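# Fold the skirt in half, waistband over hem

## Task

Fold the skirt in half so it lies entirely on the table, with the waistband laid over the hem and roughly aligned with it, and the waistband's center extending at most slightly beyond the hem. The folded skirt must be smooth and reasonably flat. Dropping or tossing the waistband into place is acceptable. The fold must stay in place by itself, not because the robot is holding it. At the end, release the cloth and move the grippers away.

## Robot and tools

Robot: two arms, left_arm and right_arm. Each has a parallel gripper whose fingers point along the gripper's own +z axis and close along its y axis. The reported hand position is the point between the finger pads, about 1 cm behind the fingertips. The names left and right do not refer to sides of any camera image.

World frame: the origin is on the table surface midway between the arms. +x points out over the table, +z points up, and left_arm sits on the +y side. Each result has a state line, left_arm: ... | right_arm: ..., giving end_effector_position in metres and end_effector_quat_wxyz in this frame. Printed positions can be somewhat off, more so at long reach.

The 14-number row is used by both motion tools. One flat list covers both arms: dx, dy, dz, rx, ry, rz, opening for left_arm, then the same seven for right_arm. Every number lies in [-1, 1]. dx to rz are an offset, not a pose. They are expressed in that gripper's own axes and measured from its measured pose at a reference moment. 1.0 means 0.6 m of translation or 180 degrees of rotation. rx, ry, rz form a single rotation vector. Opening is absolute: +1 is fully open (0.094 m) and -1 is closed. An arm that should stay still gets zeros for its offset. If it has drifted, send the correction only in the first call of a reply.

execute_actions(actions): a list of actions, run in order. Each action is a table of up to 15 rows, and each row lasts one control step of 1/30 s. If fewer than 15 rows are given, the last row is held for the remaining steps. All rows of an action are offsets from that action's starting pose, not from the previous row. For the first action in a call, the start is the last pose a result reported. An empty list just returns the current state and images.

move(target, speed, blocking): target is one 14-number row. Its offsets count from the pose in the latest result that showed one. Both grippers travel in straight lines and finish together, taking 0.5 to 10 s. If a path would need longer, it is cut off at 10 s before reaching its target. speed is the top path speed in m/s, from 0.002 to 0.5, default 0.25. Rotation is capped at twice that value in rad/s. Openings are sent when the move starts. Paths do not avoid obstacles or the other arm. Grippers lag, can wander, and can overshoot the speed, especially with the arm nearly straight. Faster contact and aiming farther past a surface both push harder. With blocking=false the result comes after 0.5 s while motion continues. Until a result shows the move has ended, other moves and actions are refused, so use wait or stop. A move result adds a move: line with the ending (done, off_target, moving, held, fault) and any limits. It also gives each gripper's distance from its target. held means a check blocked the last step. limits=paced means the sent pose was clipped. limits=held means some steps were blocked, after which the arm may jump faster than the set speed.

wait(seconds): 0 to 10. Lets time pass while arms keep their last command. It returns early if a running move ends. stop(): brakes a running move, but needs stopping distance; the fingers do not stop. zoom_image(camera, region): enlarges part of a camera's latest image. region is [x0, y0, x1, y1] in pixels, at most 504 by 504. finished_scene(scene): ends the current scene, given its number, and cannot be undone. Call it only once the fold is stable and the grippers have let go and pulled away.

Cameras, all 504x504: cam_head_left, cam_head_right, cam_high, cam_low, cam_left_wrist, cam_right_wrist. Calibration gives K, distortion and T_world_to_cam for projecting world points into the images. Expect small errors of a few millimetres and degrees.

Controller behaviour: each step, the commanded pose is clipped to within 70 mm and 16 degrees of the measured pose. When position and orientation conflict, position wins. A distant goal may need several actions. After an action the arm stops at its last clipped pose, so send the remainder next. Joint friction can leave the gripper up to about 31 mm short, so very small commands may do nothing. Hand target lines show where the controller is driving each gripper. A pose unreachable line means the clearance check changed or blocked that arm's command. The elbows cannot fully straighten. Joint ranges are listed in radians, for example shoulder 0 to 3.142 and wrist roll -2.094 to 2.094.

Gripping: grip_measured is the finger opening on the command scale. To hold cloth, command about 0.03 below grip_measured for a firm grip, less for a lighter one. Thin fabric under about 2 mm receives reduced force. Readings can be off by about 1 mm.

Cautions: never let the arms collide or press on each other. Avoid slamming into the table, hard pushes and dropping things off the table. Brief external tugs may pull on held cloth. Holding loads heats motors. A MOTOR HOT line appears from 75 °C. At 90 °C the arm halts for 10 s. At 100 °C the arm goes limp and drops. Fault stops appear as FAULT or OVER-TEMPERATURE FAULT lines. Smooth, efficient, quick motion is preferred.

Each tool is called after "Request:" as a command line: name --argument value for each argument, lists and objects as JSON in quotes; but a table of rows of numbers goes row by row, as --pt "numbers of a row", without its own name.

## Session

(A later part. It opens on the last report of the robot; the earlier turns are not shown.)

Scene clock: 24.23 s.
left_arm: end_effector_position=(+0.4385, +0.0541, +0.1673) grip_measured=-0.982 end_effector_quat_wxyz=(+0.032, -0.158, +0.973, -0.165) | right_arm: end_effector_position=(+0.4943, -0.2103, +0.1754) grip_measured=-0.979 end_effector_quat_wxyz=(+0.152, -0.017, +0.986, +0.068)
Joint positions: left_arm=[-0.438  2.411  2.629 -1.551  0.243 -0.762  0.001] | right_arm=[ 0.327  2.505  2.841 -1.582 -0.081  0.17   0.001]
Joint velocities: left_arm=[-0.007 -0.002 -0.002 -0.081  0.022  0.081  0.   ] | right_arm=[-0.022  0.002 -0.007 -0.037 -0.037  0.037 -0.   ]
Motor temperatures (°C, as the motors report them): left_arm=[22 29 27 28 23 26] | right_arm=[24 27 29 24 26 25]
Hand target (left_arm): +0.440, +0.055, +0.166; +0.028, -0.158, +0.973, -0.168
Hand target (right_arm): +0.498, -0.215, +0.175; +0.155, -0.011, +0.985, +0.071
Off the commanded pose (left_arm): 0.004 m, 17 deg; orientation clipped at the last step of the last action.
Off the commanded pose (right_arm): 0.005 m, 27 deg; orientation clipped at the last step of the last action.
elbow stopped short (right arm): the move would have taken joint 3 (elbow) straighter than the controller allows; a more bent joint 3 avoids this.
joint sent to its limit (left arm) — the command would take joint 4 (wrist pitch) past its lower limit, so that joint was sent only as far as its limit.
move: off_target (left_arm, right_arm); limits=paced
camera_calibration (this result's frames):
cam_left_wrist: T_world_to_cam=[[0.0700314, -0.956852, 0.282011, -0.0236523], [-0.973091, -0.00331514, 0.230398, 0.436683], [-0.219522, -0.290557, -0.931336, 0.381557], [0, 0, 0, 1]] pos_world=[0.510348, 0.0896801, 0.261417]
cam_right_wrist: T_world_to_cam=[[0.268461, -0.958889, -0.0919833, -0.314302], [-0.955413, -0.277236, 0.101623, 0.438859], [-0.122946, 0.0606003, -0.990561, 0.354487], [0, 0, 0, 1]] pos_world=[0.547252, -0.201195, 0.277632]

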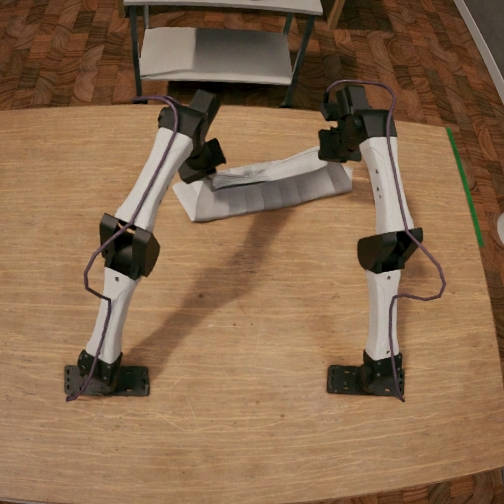

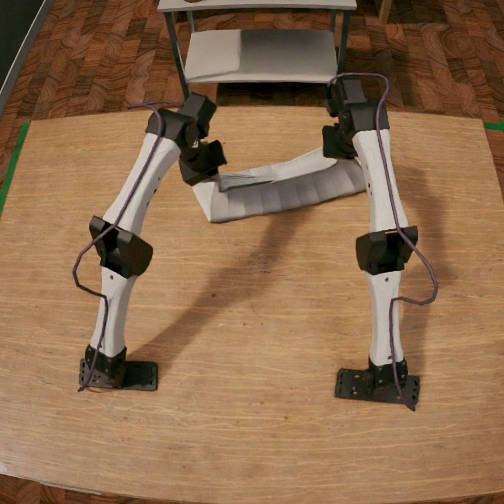

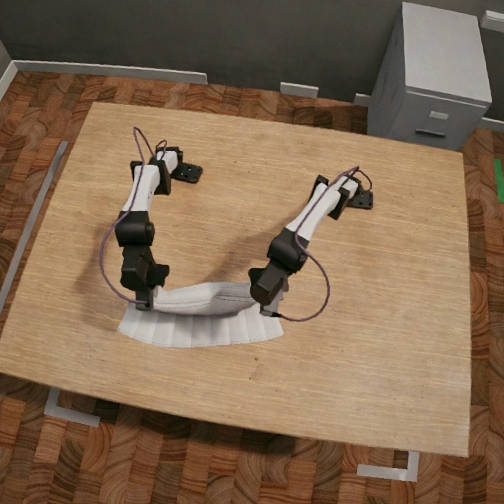

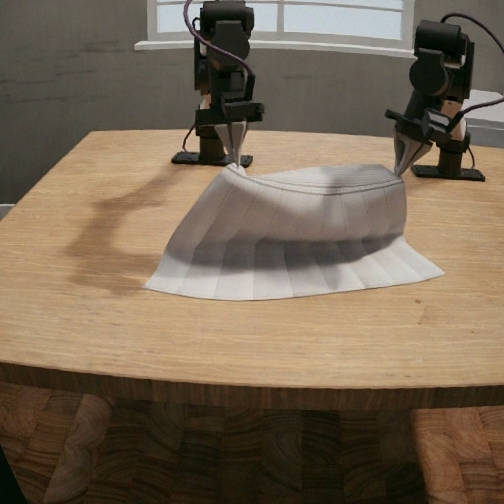

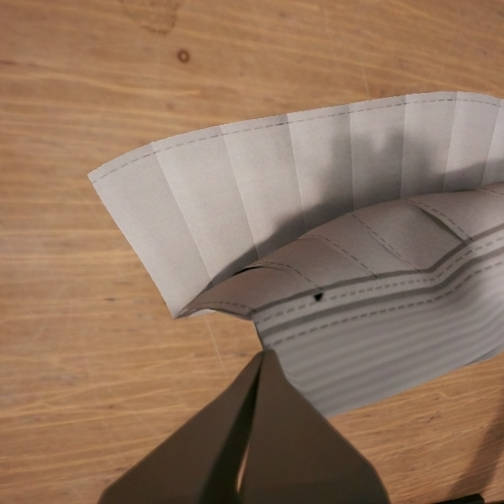

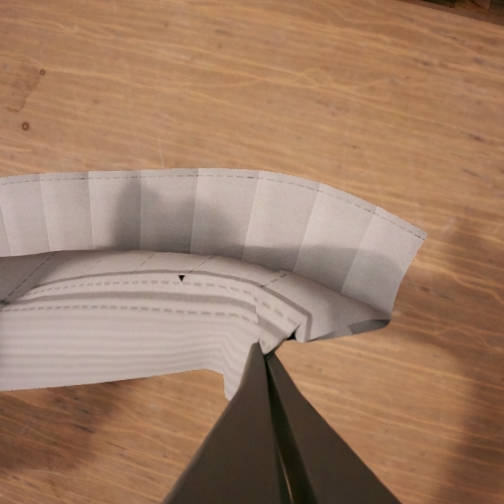

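Request:
move --target '[0.462,0.32,-0.012,-0.106,0.02,0.101,-1,0.628,0.13,-0.062,0.043,0.097,0.011,-1]' --speed 0.15

Request:
move --target '[-0.2,0.01,-0.06,0,0.05,0,-1,-0.2,-0.01,-0.06,0,0.05,0,-1]' --speed 0.12

Scene clock: 27.73 s.
left_arm: end_effector_position=(+0.1253, +0.1379, +0.1091) grip_measured=-0.982 end_effector_quat_wxyz=(+0.006, -0.002, +1.000, -0.016) | right_arm: end_effector_position=(+0.1280, -0.1374, +0.1002) grip_measured=-0.979 end_effector_quat_wxyz=(+0.005, -0.001, +1.000, -0.002)
Joint positions: left_arm=[-0.893  1.263  0.983 -1.258  0.011 -0.871  0.001] | right_arm=[ 1.057  1.433  1.078 -1.214  0.01   0.919  0.001]
Joint velocities: left_arm=[-0.007  0.002  0.002 -0.007 -0.022 -0.007 -0.001] | right_arm=[-0.012 -0.002 -0.012 -0.022 -0.007  0.037 -0.002]
Motor temperatures (°C, as the motors report them): left_arm=[22 29 27 28 23 26] | right_arm=[24 28 29 24 26 25]
Hand target (left_arm): +0.119, +0.146, +0.106; +0.003, +0.000, +1.000, -0.002
Hand target (right_arm): +0.122, -0.143, +0.100; +0.003, +0.001, +1.000, -0.009
Off the commanded pose (left_arm): 0.008 m, 2 deg.
Off the commanded pose (right_arm): 0.012 m, 1 deg.
move: off_target (right_arm)
camera_calibration (this result's frames):
cam_left_wrist: T_world_to_cam=[[-0.229692, -0.973192, -0.0117674, 0.166757], [-0.926479, 0.214932, 0.308935, 0.101007], [-0.298124, 0.0818624, -0.95101, 0.243633], [0, 0, 0, 1]] pos_world=[0.204517, 0.120633, 0.202455]
cam_right_wrist: T_world_to_cam=[[0.21753, -0.975719, -0.0255538, -0.155392], [-0.887333, -0.208596, 0.411252, 0.0864049], [-0.406597, -0.0667851, -0.911163, 0.241368], [0, 0, 0, 1]] pos_world=[0.208612, -0.117475, 0.180421]

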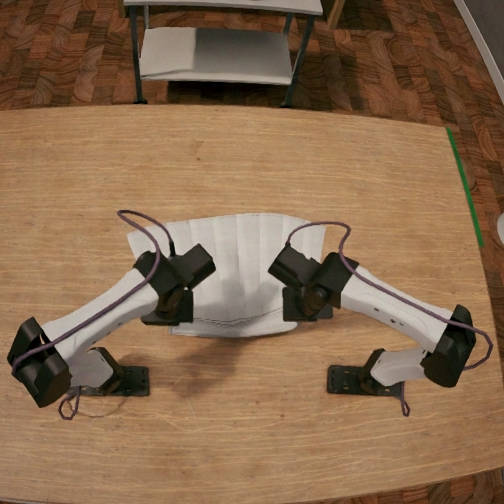

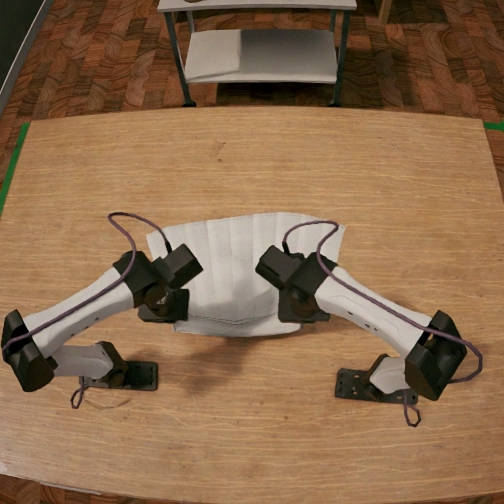

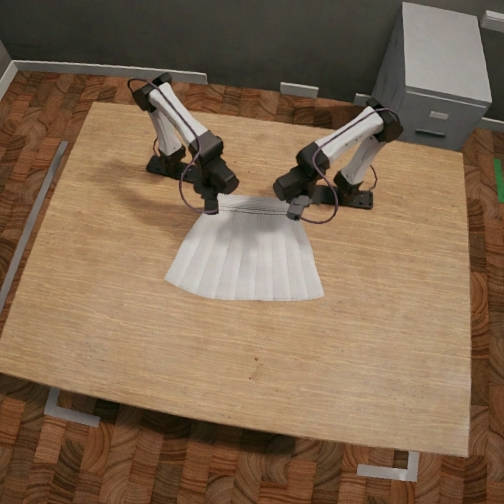

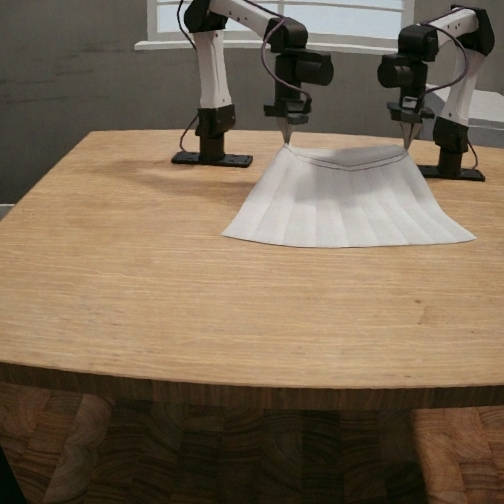

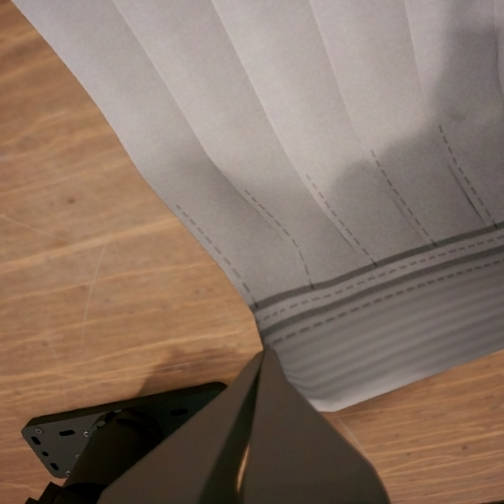

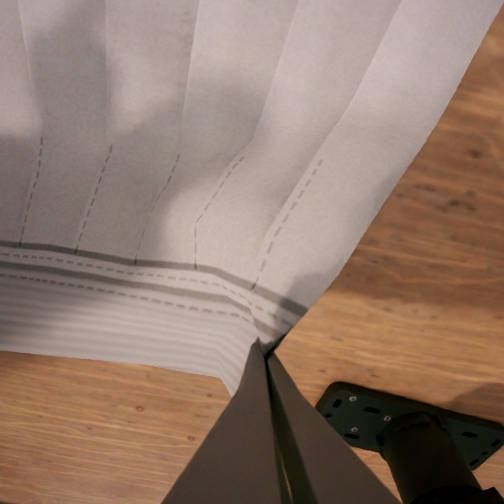

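Scene clock: 29.37 s.
left_arm: end_effector_position=(+0.2433, +0.1422, +0.1457) grip_measured=-0.982 end_effector_quat_wxyz=(-0.064, +0.001, +0.998, -0.014) | right_arm: end_effector_position=(+0.2447, -0.1409, +0.1413) grip_measured=-0.979 end_effector_quat_wxyz=(-0.068, +0.001, +0.998, +0.007)
Joint positions: left_arm=[-0.521  1.724  1.544 -1.491  0.086 -0.487  0.001] | right_arm=[ 0.701  1.848  1.679 -1.509 -0.086  0.562  0.001]
Joint velocities: left_arm=[-0.002 -0.012 -0.007 -0.007 -0.007  0.007  0.   ] | right_arm=[-0.012  0.002 -0.007 -0.081 -0.007  0.037 -0.   ]
Motor temperatures (°C, as the motors report them): left_arm=[22 29 27 28 23 26] | right_arm=[24 28 30 24 26 25]
Hand target (left_arm): +0.245, +0.144, +0.146; -0.072, -0.001, +0.997, -0.013
Hand target (right_arm): +0.246, -0.143, +0.140; -0.076, +0.000, +0.997, +0.004
Off the commanded pose (left_arm): 0.004 m, 1 deg.
Off the commanded pose (right_arm): 0.005 m, 1 deg.
move: done
camera_calibration (this result's frames):
cam_left_wrist: T_world_to_cam=[[-0.238953, -0.970862, 0.0181472, 0.196007], [-0.871962, 0.22276, 0.435958, 0.165249], [-0.427297, 0.0883497, -0.899784, 0.336309], [0, 0, 0, 1]] pos_world=[0.334631, 0.123772, 0.227007]
cam_right_wrist: T_world_to_cam=[[0.20719, -0.975361, -0.0757816, -0.173474], [-0.81877, -0.215279, 0.532232, 0.137551], [-0.535432, -0.0482254, -0.8432, 0.350608], [0, 0, 0, 1]] pos_world=[0.336292, -0.12268, 0.209278]

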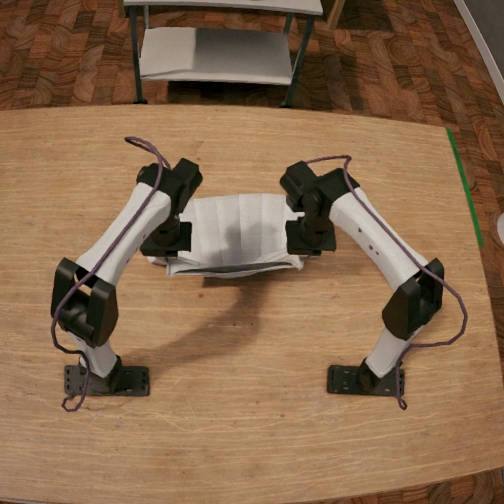

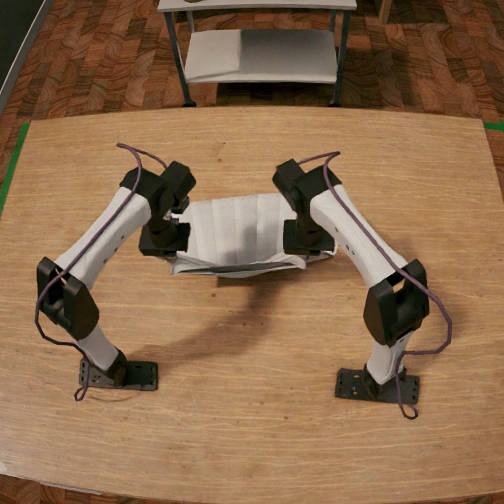

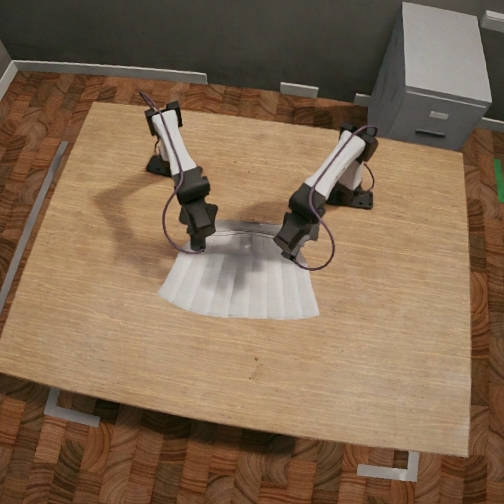

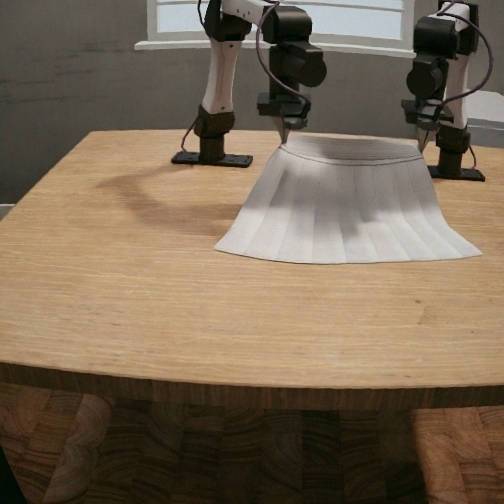

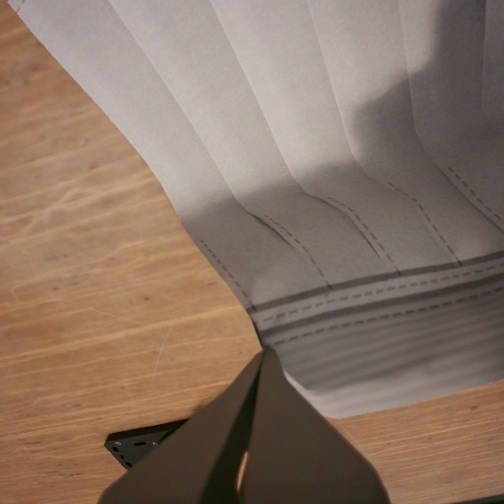

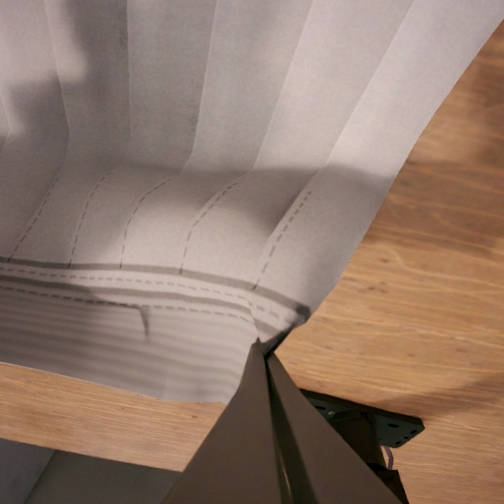

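Request:
move --target '[0,0.01,-0.04,0.36,0,0,-1,0,-0.01,-0.04,-0.36,0,0,-1]'

Request:
move --target '[-0.1,0,0,0,0,-0.45,-1,-0.1,0,0,0,0,0.45,-1]'

Scene clock: 32.40 s.
left_arm: end_effector_position=(+0.2466, +0.1462, +0.1724) grip_measured=-0.982 end_effector_quat_wxyz=(-0.049, -0.018, +0.842, -0.537) | right_arm: end_effector_position=(+0.2500, -0.1442, +0.1656) grip_measured=-0.979 end_effector_quat_wxyz=(-0.059, +0.038, +0.839, +0.539)
Joint positions: left_arm=[ 0.013  1.619  1.136 -1.319  1.125  0.143  0.001] | right_arm=[ 0.218  1.61   1.101 -1.021 -1.145  0.198  0.001]
Joint velocities: left_arm=[-0.017  0.007  0.002 -0.007 -0.022  0.007 -0.001] | right_arm=[ 0.012  0.022  0.007 -0.037 -0.037 -0.051  0.   ]
Motor temperatures (°C, as the motors report them): left_arm=[22 30 27 28 23 26] | right_arm=[24 28 30 24 26 25]
Hand target (left_arm): +0.244, +0.148, +0.168; -0.064, -0.034, +0.836, -0.544
Hand target (right_arm): +0.249, -0.146, +0.166; -0.053, +0.036, +0.834, +0.547
Off the commanded pose (left_arm): 0.004 m, 2 deg.
Off the commanded pose (right_arm): 0.004 m, 0 deg.
move: done
camera_calibration (this result's frames):
cam_left_wrist: T_world_to_cam=[[-0.155111, -0.442505, 0.88325, -0.0468237], [-0.913136, 0.405408, 0.0427483, 0.206834], [-0.376993, -0.799896, -0.466951, 0.40415], [0, 0, 0, 1]] pos_world=[0.333966, 0.218706, 0.221233]
cam_right_wrist: T_world_to_cam=[[0.0890345, -0.376875, -0.921975, 0.0799183], [-0.877328, -0.467914, 0.106545, 0.176907], [-0.471559, 0.799389, -0.372303, 0.402015], [0, 0, 0, 1]] pos_world=[0.337664, -0.20847, 0.204506]

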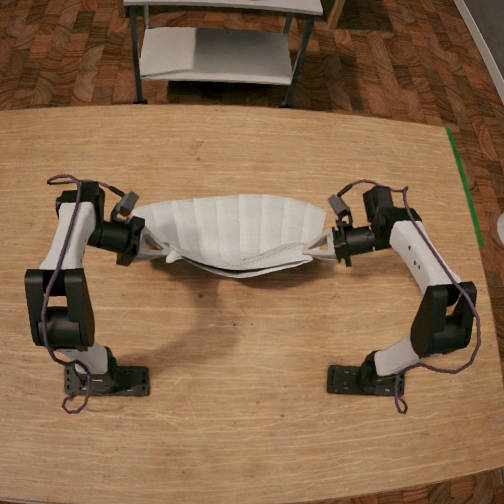

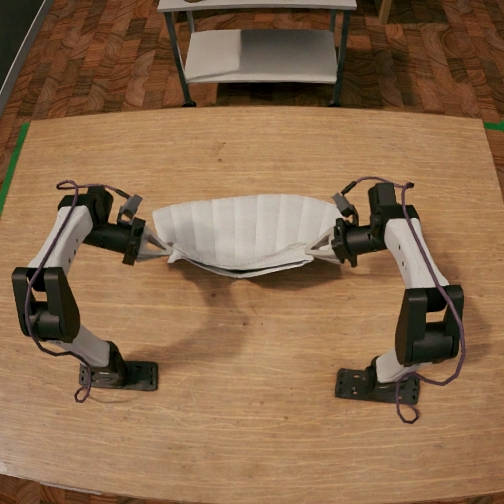

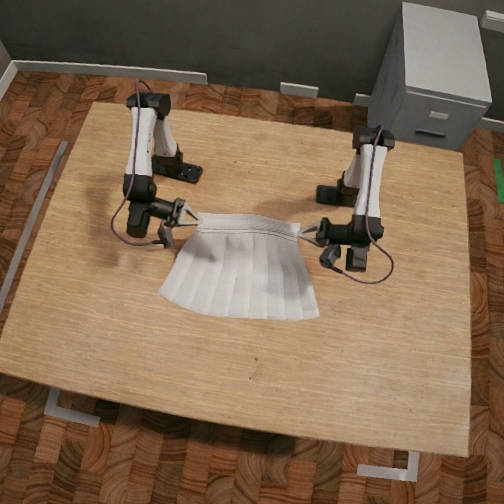

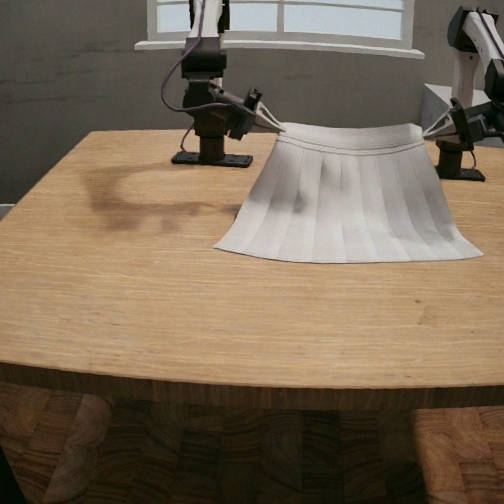

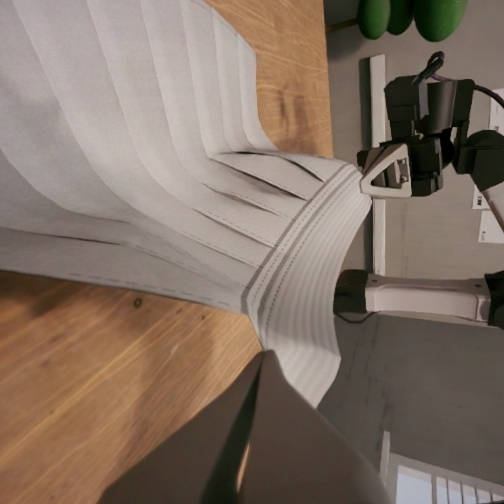

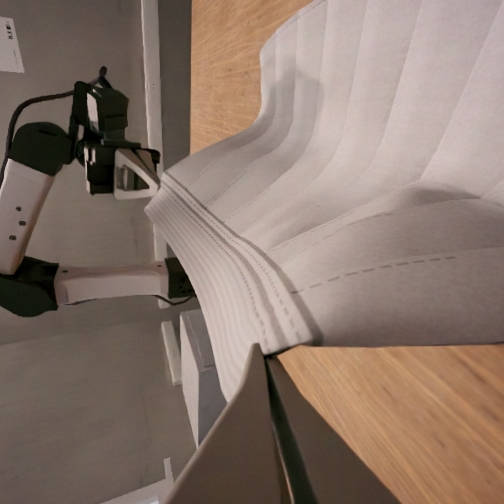

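Scene clock: 35.83 s.
left_arm: end_effector_position=(+0.3029, +0.1484, +0.1675) grip_measured=-0.982 end_effector_quat_wxyz=(-0.385, -0.564, +0.626, -0.376) | right_arm: end_effector_position=(+0.3042, -0.1411, +0.1592) grip_measured=-0.979 end_effector_quat_wxyz=(-0.393, +0.565, +0.622, +0.373)
Joint positions: left_arm=[ 0.013  1.824  1.356 -1.319  1.125 -1.291  0.001] | right_arm=[ 0.214  1.83   1.33  -1.06  -1.145  1.561  0.001]
Joint velocities: left_arm=[ 0.002 -0.002 -0.012 -0.051  0.007 -0.022  0.   ] | right_arm=[-0.002 -0.002 -0.002  0.066 -0.007  0.095 -0.001]
Motor temperatures (°C, as the motors report them): left_arm=[22 30 27 27 23 26] | right_arm=[24 28 30 24 26 25]
Hand target (left_arm): +0.306, +0.145, +0.167; -0.386, -0.561, +0.629, -0.376
Hand target (right_arm): +0.309, -0.144, +0.158; -0.395, +0.574, +0.614, +0.372
Off the commanded pose (left_arm): 0.005 m, 1 deg.
Off the commanded pose (right_arm): 0.006 m, 1 deg.
move: done
camera_calibration (this result's frames):
cam_left_wrist: T_world_to_cam=[[0.949451, -0.211844, 0.231656, -0.292466], [-0.251466, -0.0715427, 0.965218, -0.0265875], [-0.187903, -0.974681, -0.121198, 0.335643], [0, 0, 0, 1]] pos_world=[0.334065, 0.263285, 0.134093]
cam_right_wrist: T_world_to_cam=[[-0.963194, -0.139313, -0.229888, 0.313856], [-0.227165, -0.035359, 0.973214, -0.0480489], [-0.14371, 0.989617, 0.00241055, 0.290117], [0, 0, 0, 1]] pos_world=[0.333082, -0.245079, 0.118214]

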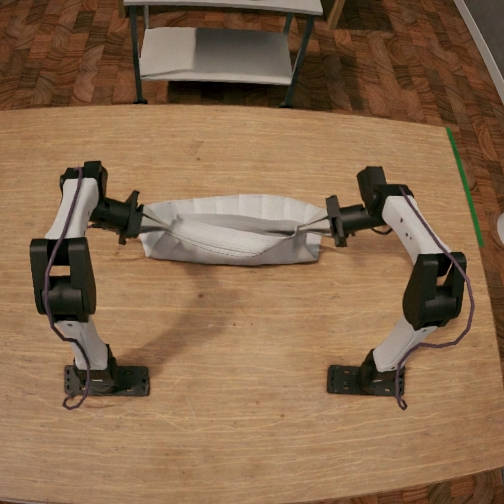

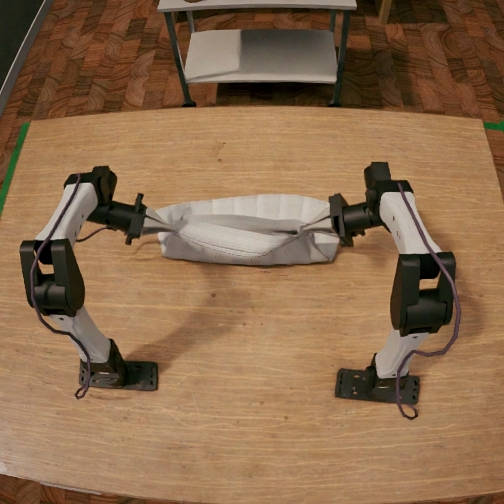

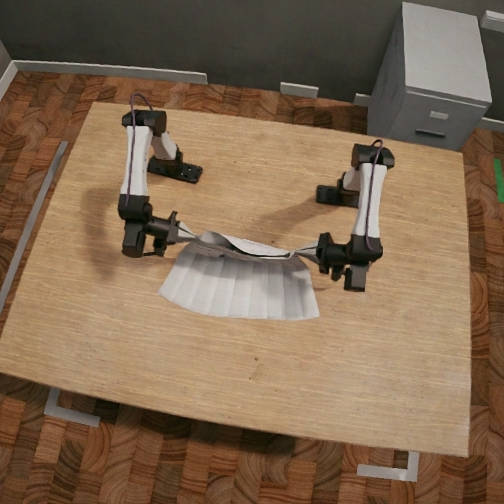

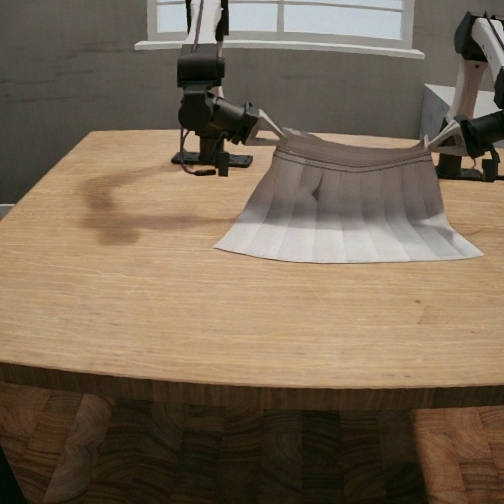

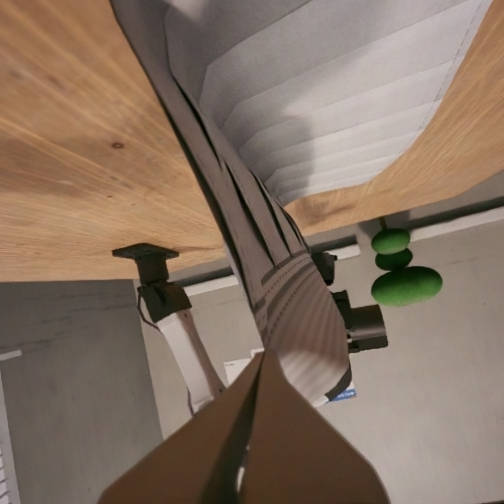

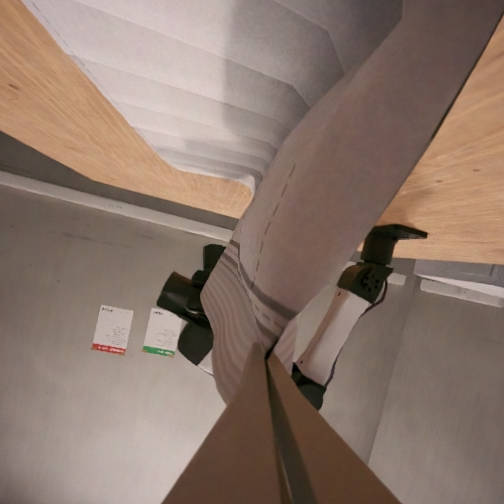

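Request:
move --target '[-0.133,-0.187,0.045,0,0,-0.16,-1,-0.135,0.203,0.015,0,0,0.16,-1]' --speed 0.15

Scene clock: 38.20 s.
left_arm: end_effector_position=(+0.4171, +0.1507, +0.0919) grip_measured=-0.982 end_effector_quat_wxyz=(+0.464, +0.704, -0.465, +0.271) | right_arm: end_effector_position=(+0.4272, -0.1509, +0.0910) grip_measured=-0.979 end_effector_quat_wxyz=(-0.470, +0.694, +0.473, +0.271)
Joint positions: left_arm=[ 0.007  2.322  1.804 -1.242  1.125 -1.82   0.001] | right_arm=[ 0.171  2.404  1.942 -1.197 -1.145  1.924  0.001]
Joint velocities: left_arm=[-0.007 -0.007  0.002  0.051 -0.022 -0.081  0.   ] | right_arm=[ 0.007  0.002 -0.007  0.007  0.007  0.007  0.   ]
Motor temperatures (°C, as the motors report them): left_arm=[22 30 28 27 23 26] | right_arm=[24 29 31 23 26 25]
Hand target (left_arm): +0.419, +0.147, +0.090; +0.466, +0.702, -0.466, +0.269
Hand target (right_arm): +0.430, -0.157, +0.086; -0.473, +0.702, +0.461, +0.265
Off the commanded pose (left_arm): 0.005 m, 0 deg.
Off the commanded pose (right_arm): 0.009 m, 2 deg.
move: done
camera_calibration (this result's frames):
cam_left_wrist: T_world_to_cam=[[0.97664, 0.00205852, -0.214874, -0.385408], [0.213904, -0.104703, 0.971227, -0.11442], [-0.0204987, -0.994501, -0.102697, 0.281628], [0, 0, 0, 1]] pos_world=[0.406652, 0.268892, 0.0572358]
cam_right_wrist: T_world_to_cam=[[-0.979276, 0.0503666, 0.196166, 0.412002], [0.196301, -0.00230039, 0.980541, -0.130694], [0.0498378, 0.998728, -0.00763433, 0.237338], [0, 0, 0, 1]] pos_world=[0.417291, -0.258088, 0.0491422]

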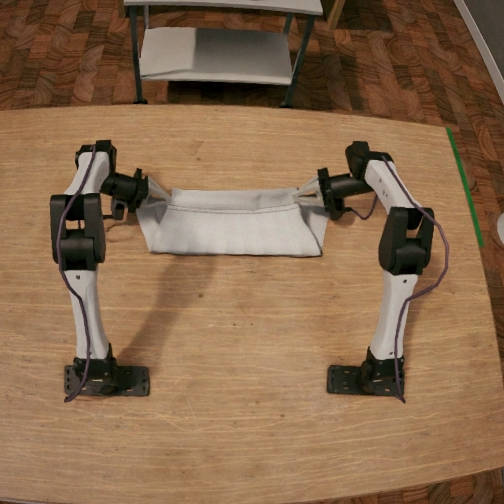

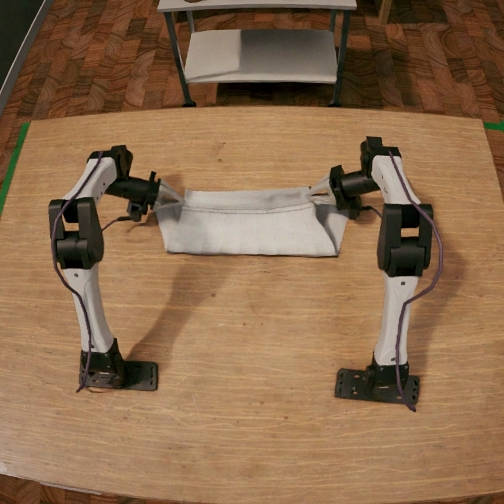

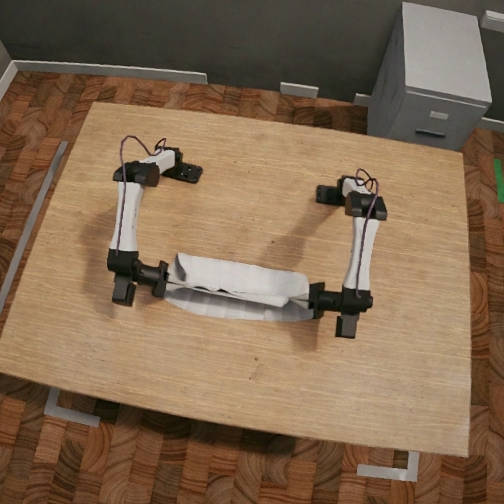

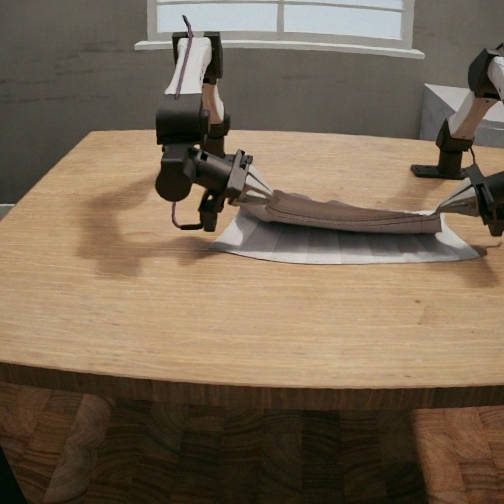

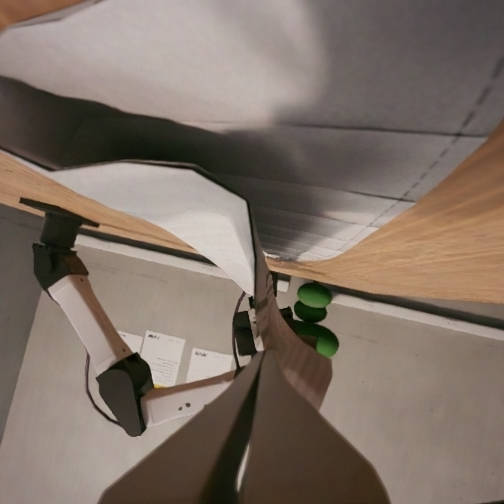

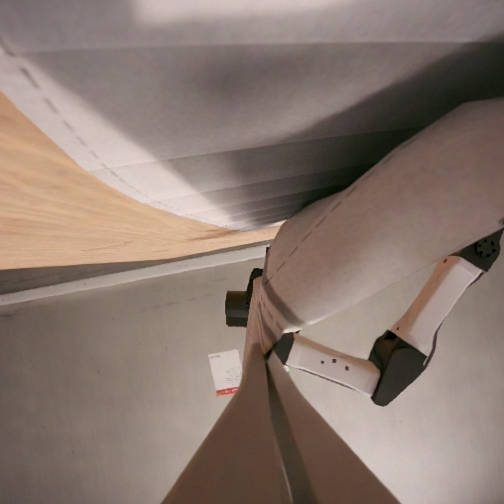

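Request:
move --target '[0,-0.055,0,0,0,-0.06,-1,0,0.055,0,0,0,0.05,-1]' --speed 0.15

Request:
execute_actions --actions '[[[0,0,0,0,0,0,-0.5,0,0,0,0,0,0,-0.5]],[[0,0,-0.1,0,0,0,-0.5,0,0,-0.1,0,0,0,-0.5]],[[0.03,0.03,-0.1,0,0,0,-0.5,0.03,-0.03,-0.1,0,0,0,-0.5]]]'

Scene clock: 39.53 s.
left_arm: end_effector_position=(+0.4452, +0.1516, +0.0835) grip_measured=-0.982 end_effector_quat_wxyz=(+0.484, +0.740, -0.405, +0.232) | right_arm: end_effector_position=(+0.4555, -0.1499, +0.0843) grip_measured=-0.979 end_effector_quat_wxyz=(-0.486, +0.723, +0.428, +0.241)
Joint positions: left_arm=[ 0.007  2.452  2.003 -1.307  1.125 -1.99   0.001] | right_arm=[ 0.171  2.551  2.185 -1.291 -1.145  2.051  0.001]
Joint velocities: left_arm=[ 0.022 -0.002  0.012 -0.125  0.037 -0.037 -0.   ] | right_arm=[ 0.002  0.017 -0.012 -0.007 -0.037 -0.007 -0.   ]
Motor temperatures (°C, as the motors report them): left_arm=[22 31 28 27 23 26] | right_arm=[24 29 31 23 26 25]
Hand target (left_arm): +0.447, +0.155, +0.079; +0.487, +0.744, -0.397, +0.226
Hand target (right_arm): +0.457, -0.155, +0.078; -0.490, +0.729, +0.417, +0.234
Off the commanded pose (left_arm): 0.006 m, 1 deg.
Off the commanded pose (right_arm): 0.008 m, 2 deg.
move: done
camera_calibration (this result's frames):
cam_left_wrist: T_world_to_cam=[[0.930549, 0.0733617, -0.358744, -0.392995], [0.364492, -0.0919291, 0.926658, -0.177398], [0.0350022, -0.993059, -0.112284, 0.258161], [0, 0, 0, 1]] pos_world=[0.421325, 0.268892, 0.0523895]
cam_right_wrist: T_world_to_cam=[[-0.946528, 0.103189, 0.305674, 0.424773], [0.3066, -0.00716018, 0.951812, -0.178272], [0.100405, 0.994636, -0.0248605, 0.21268], [0, 0, 0, 1]] pos_world=[0.435364, -0.256647, 0.0451269]

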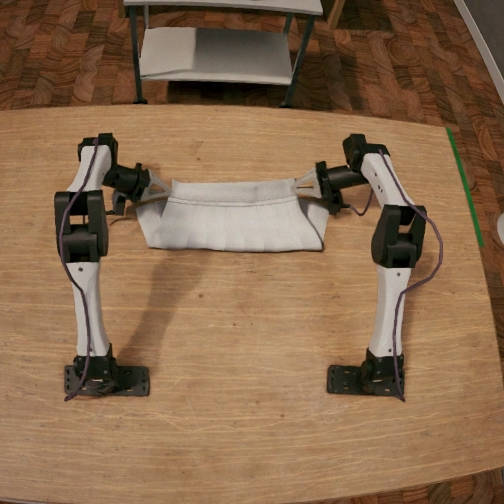

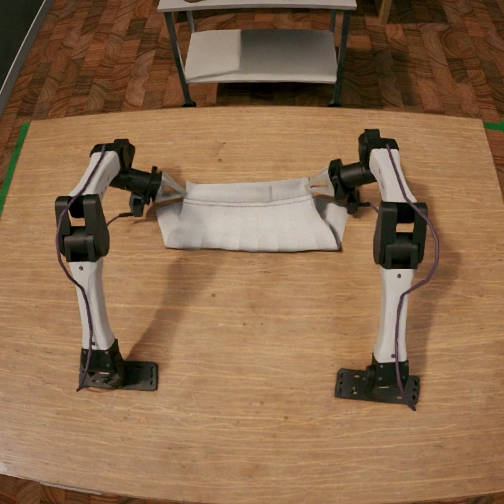

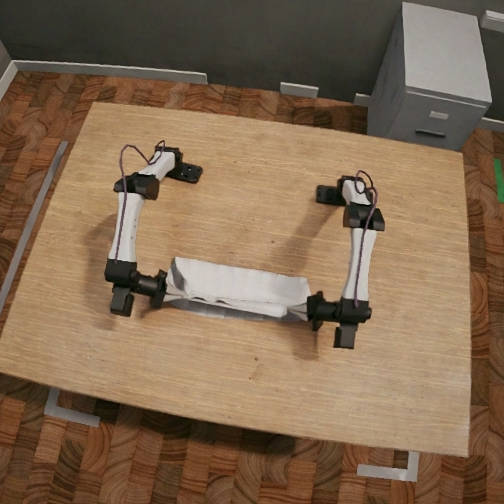

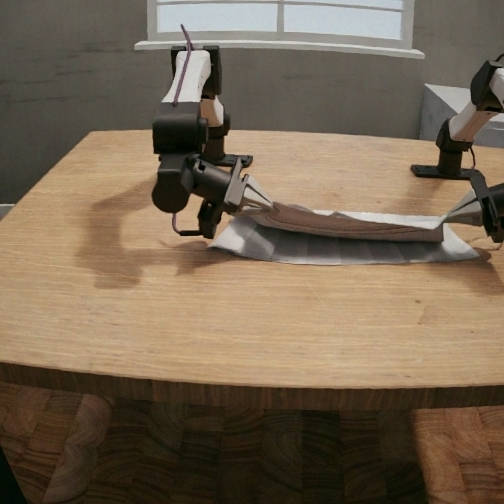

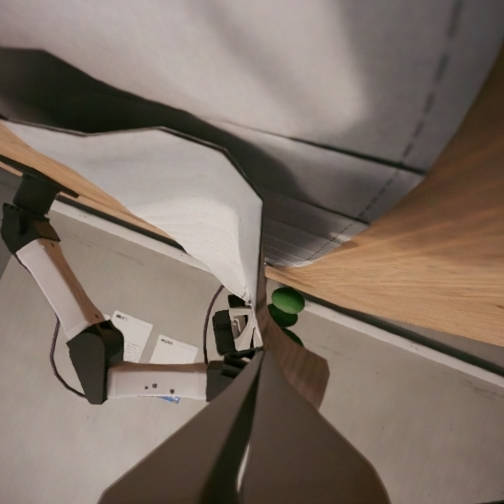

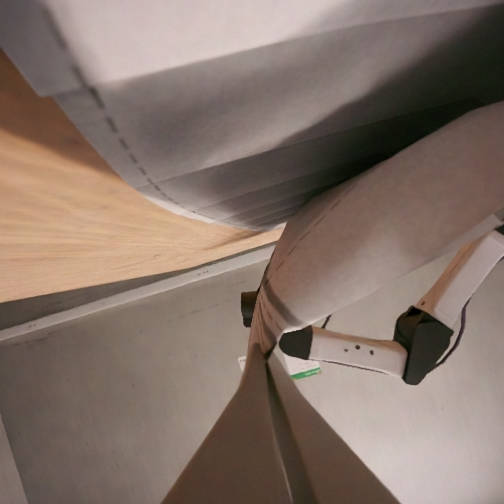

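Scene clock: 41.03 s.
left_arm: end_effector_position=(+0.4486, +0.2568, +0.1739) grip_measured=-0.502 end_effector_quat_wxyz=(+0.422, +0.762, -0.374, +0.318) | right_arm: end_effector_position=(+0.4605, -0.2554, +0.1775) grip_measured=-0.501 end_effector_quat_wxyz=(-0.434, +0.738, +0.401, +0.325)
Joint positions: left_arm=[ 0.243  2.312  2.131 -1.549  1.106 -1.86   0.023] | right_arm=[-0.054  2.428  2.331 -1.574 -1.143  1.891  0.023]
Joint velocities: left_arm=[ 0.007 -0.002 -0.017 -0.095 -0.081  0.007 -0.001] | right_arm=[-0.002  0.012 -0.061  0.051  0.022 -0.081 -0.   ]
Motor temperatures (°C, as the motors report them): left_arm=[22 31 28 27 23 26] | right_arm=[24 30 31 23 26 25]
Hand target (left_arm): +0.445, +0.253, +0.163; +0.434, +0.767, -0.365, +0.299
Hand target (right_arm): +0.457, -0.251, +0.168; -0.446, +0.742, +0.393, +0.308
Off the commanded pose (left_arm): 0.012 m, 9 deg.
Off the commanded pose (right_arm): 0.011 m, 8 deg.
joint sent to its limit (left arm) — the command would take joint 4 (wrist pitch) past its lower limit, so that joint was sent only as far as its limit.
joint sent to its limit (right arm) — the command would take joint 4 (wrist pitch) past its lower limit, so that joint was sent only as far as its limit.
camera_calibration (this result's frames):
cam_left_wrist: T_world_to_cam=[[0.942828, 0.247494, -0.223209, -0.445264], [0.246449, -0.0668708, 0.966846, -0.21319], [0.224362, -0.966579, -0.124042, 0.282954], [0, 0, 0, 1]] pos_world=[0.408864, 0.369441, 0.141833]
cam_right_wrist: T_world_to_cam=[[-0.950007, 0.255752, 0.179101, 0.474871], [0.174867, -0.039393, 0.983804, -0.222524], [0.258665, 0.96594, -0.00729901, 0.236105], [0, 0, 0, 1]] pos_world=[0.428971, -0.358278, 0.135593]

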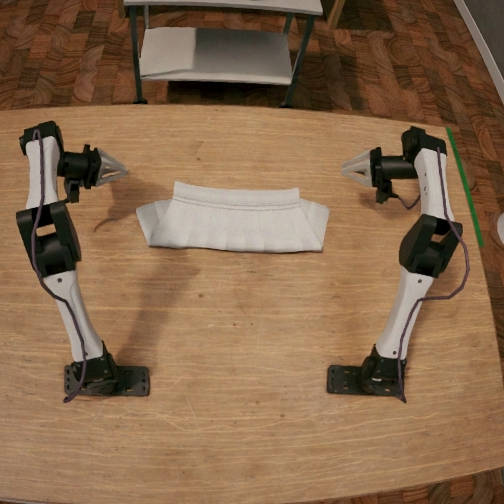

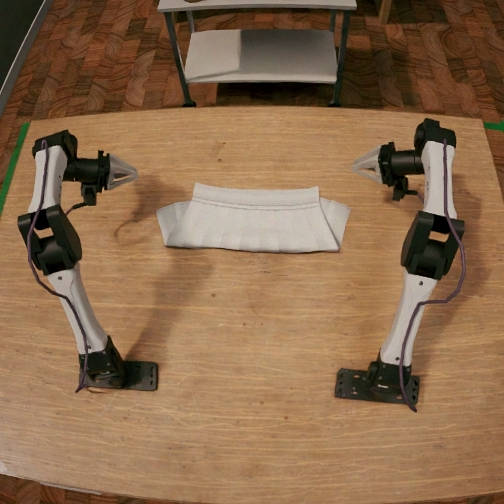

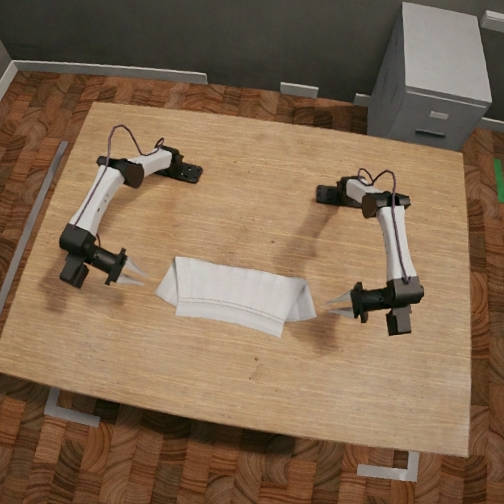

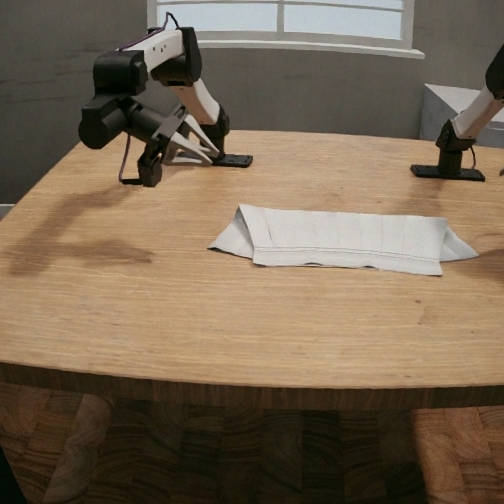

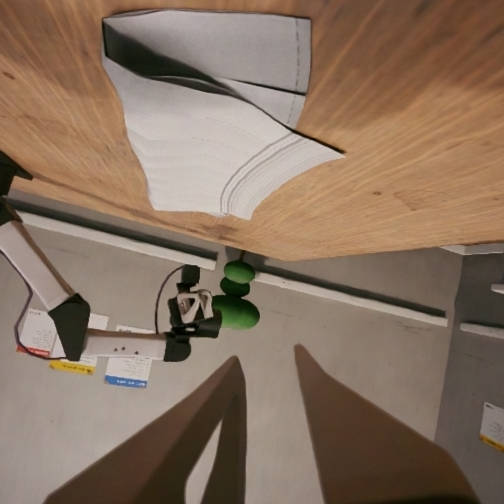

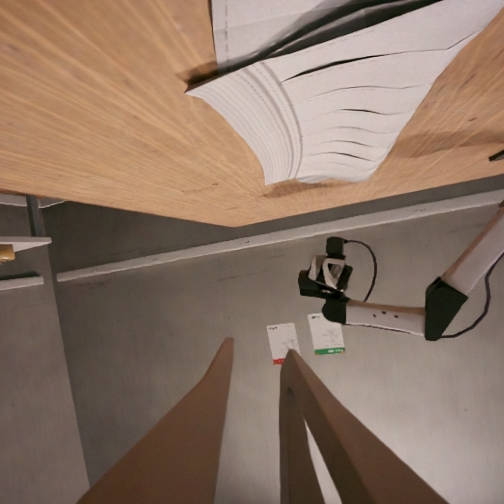

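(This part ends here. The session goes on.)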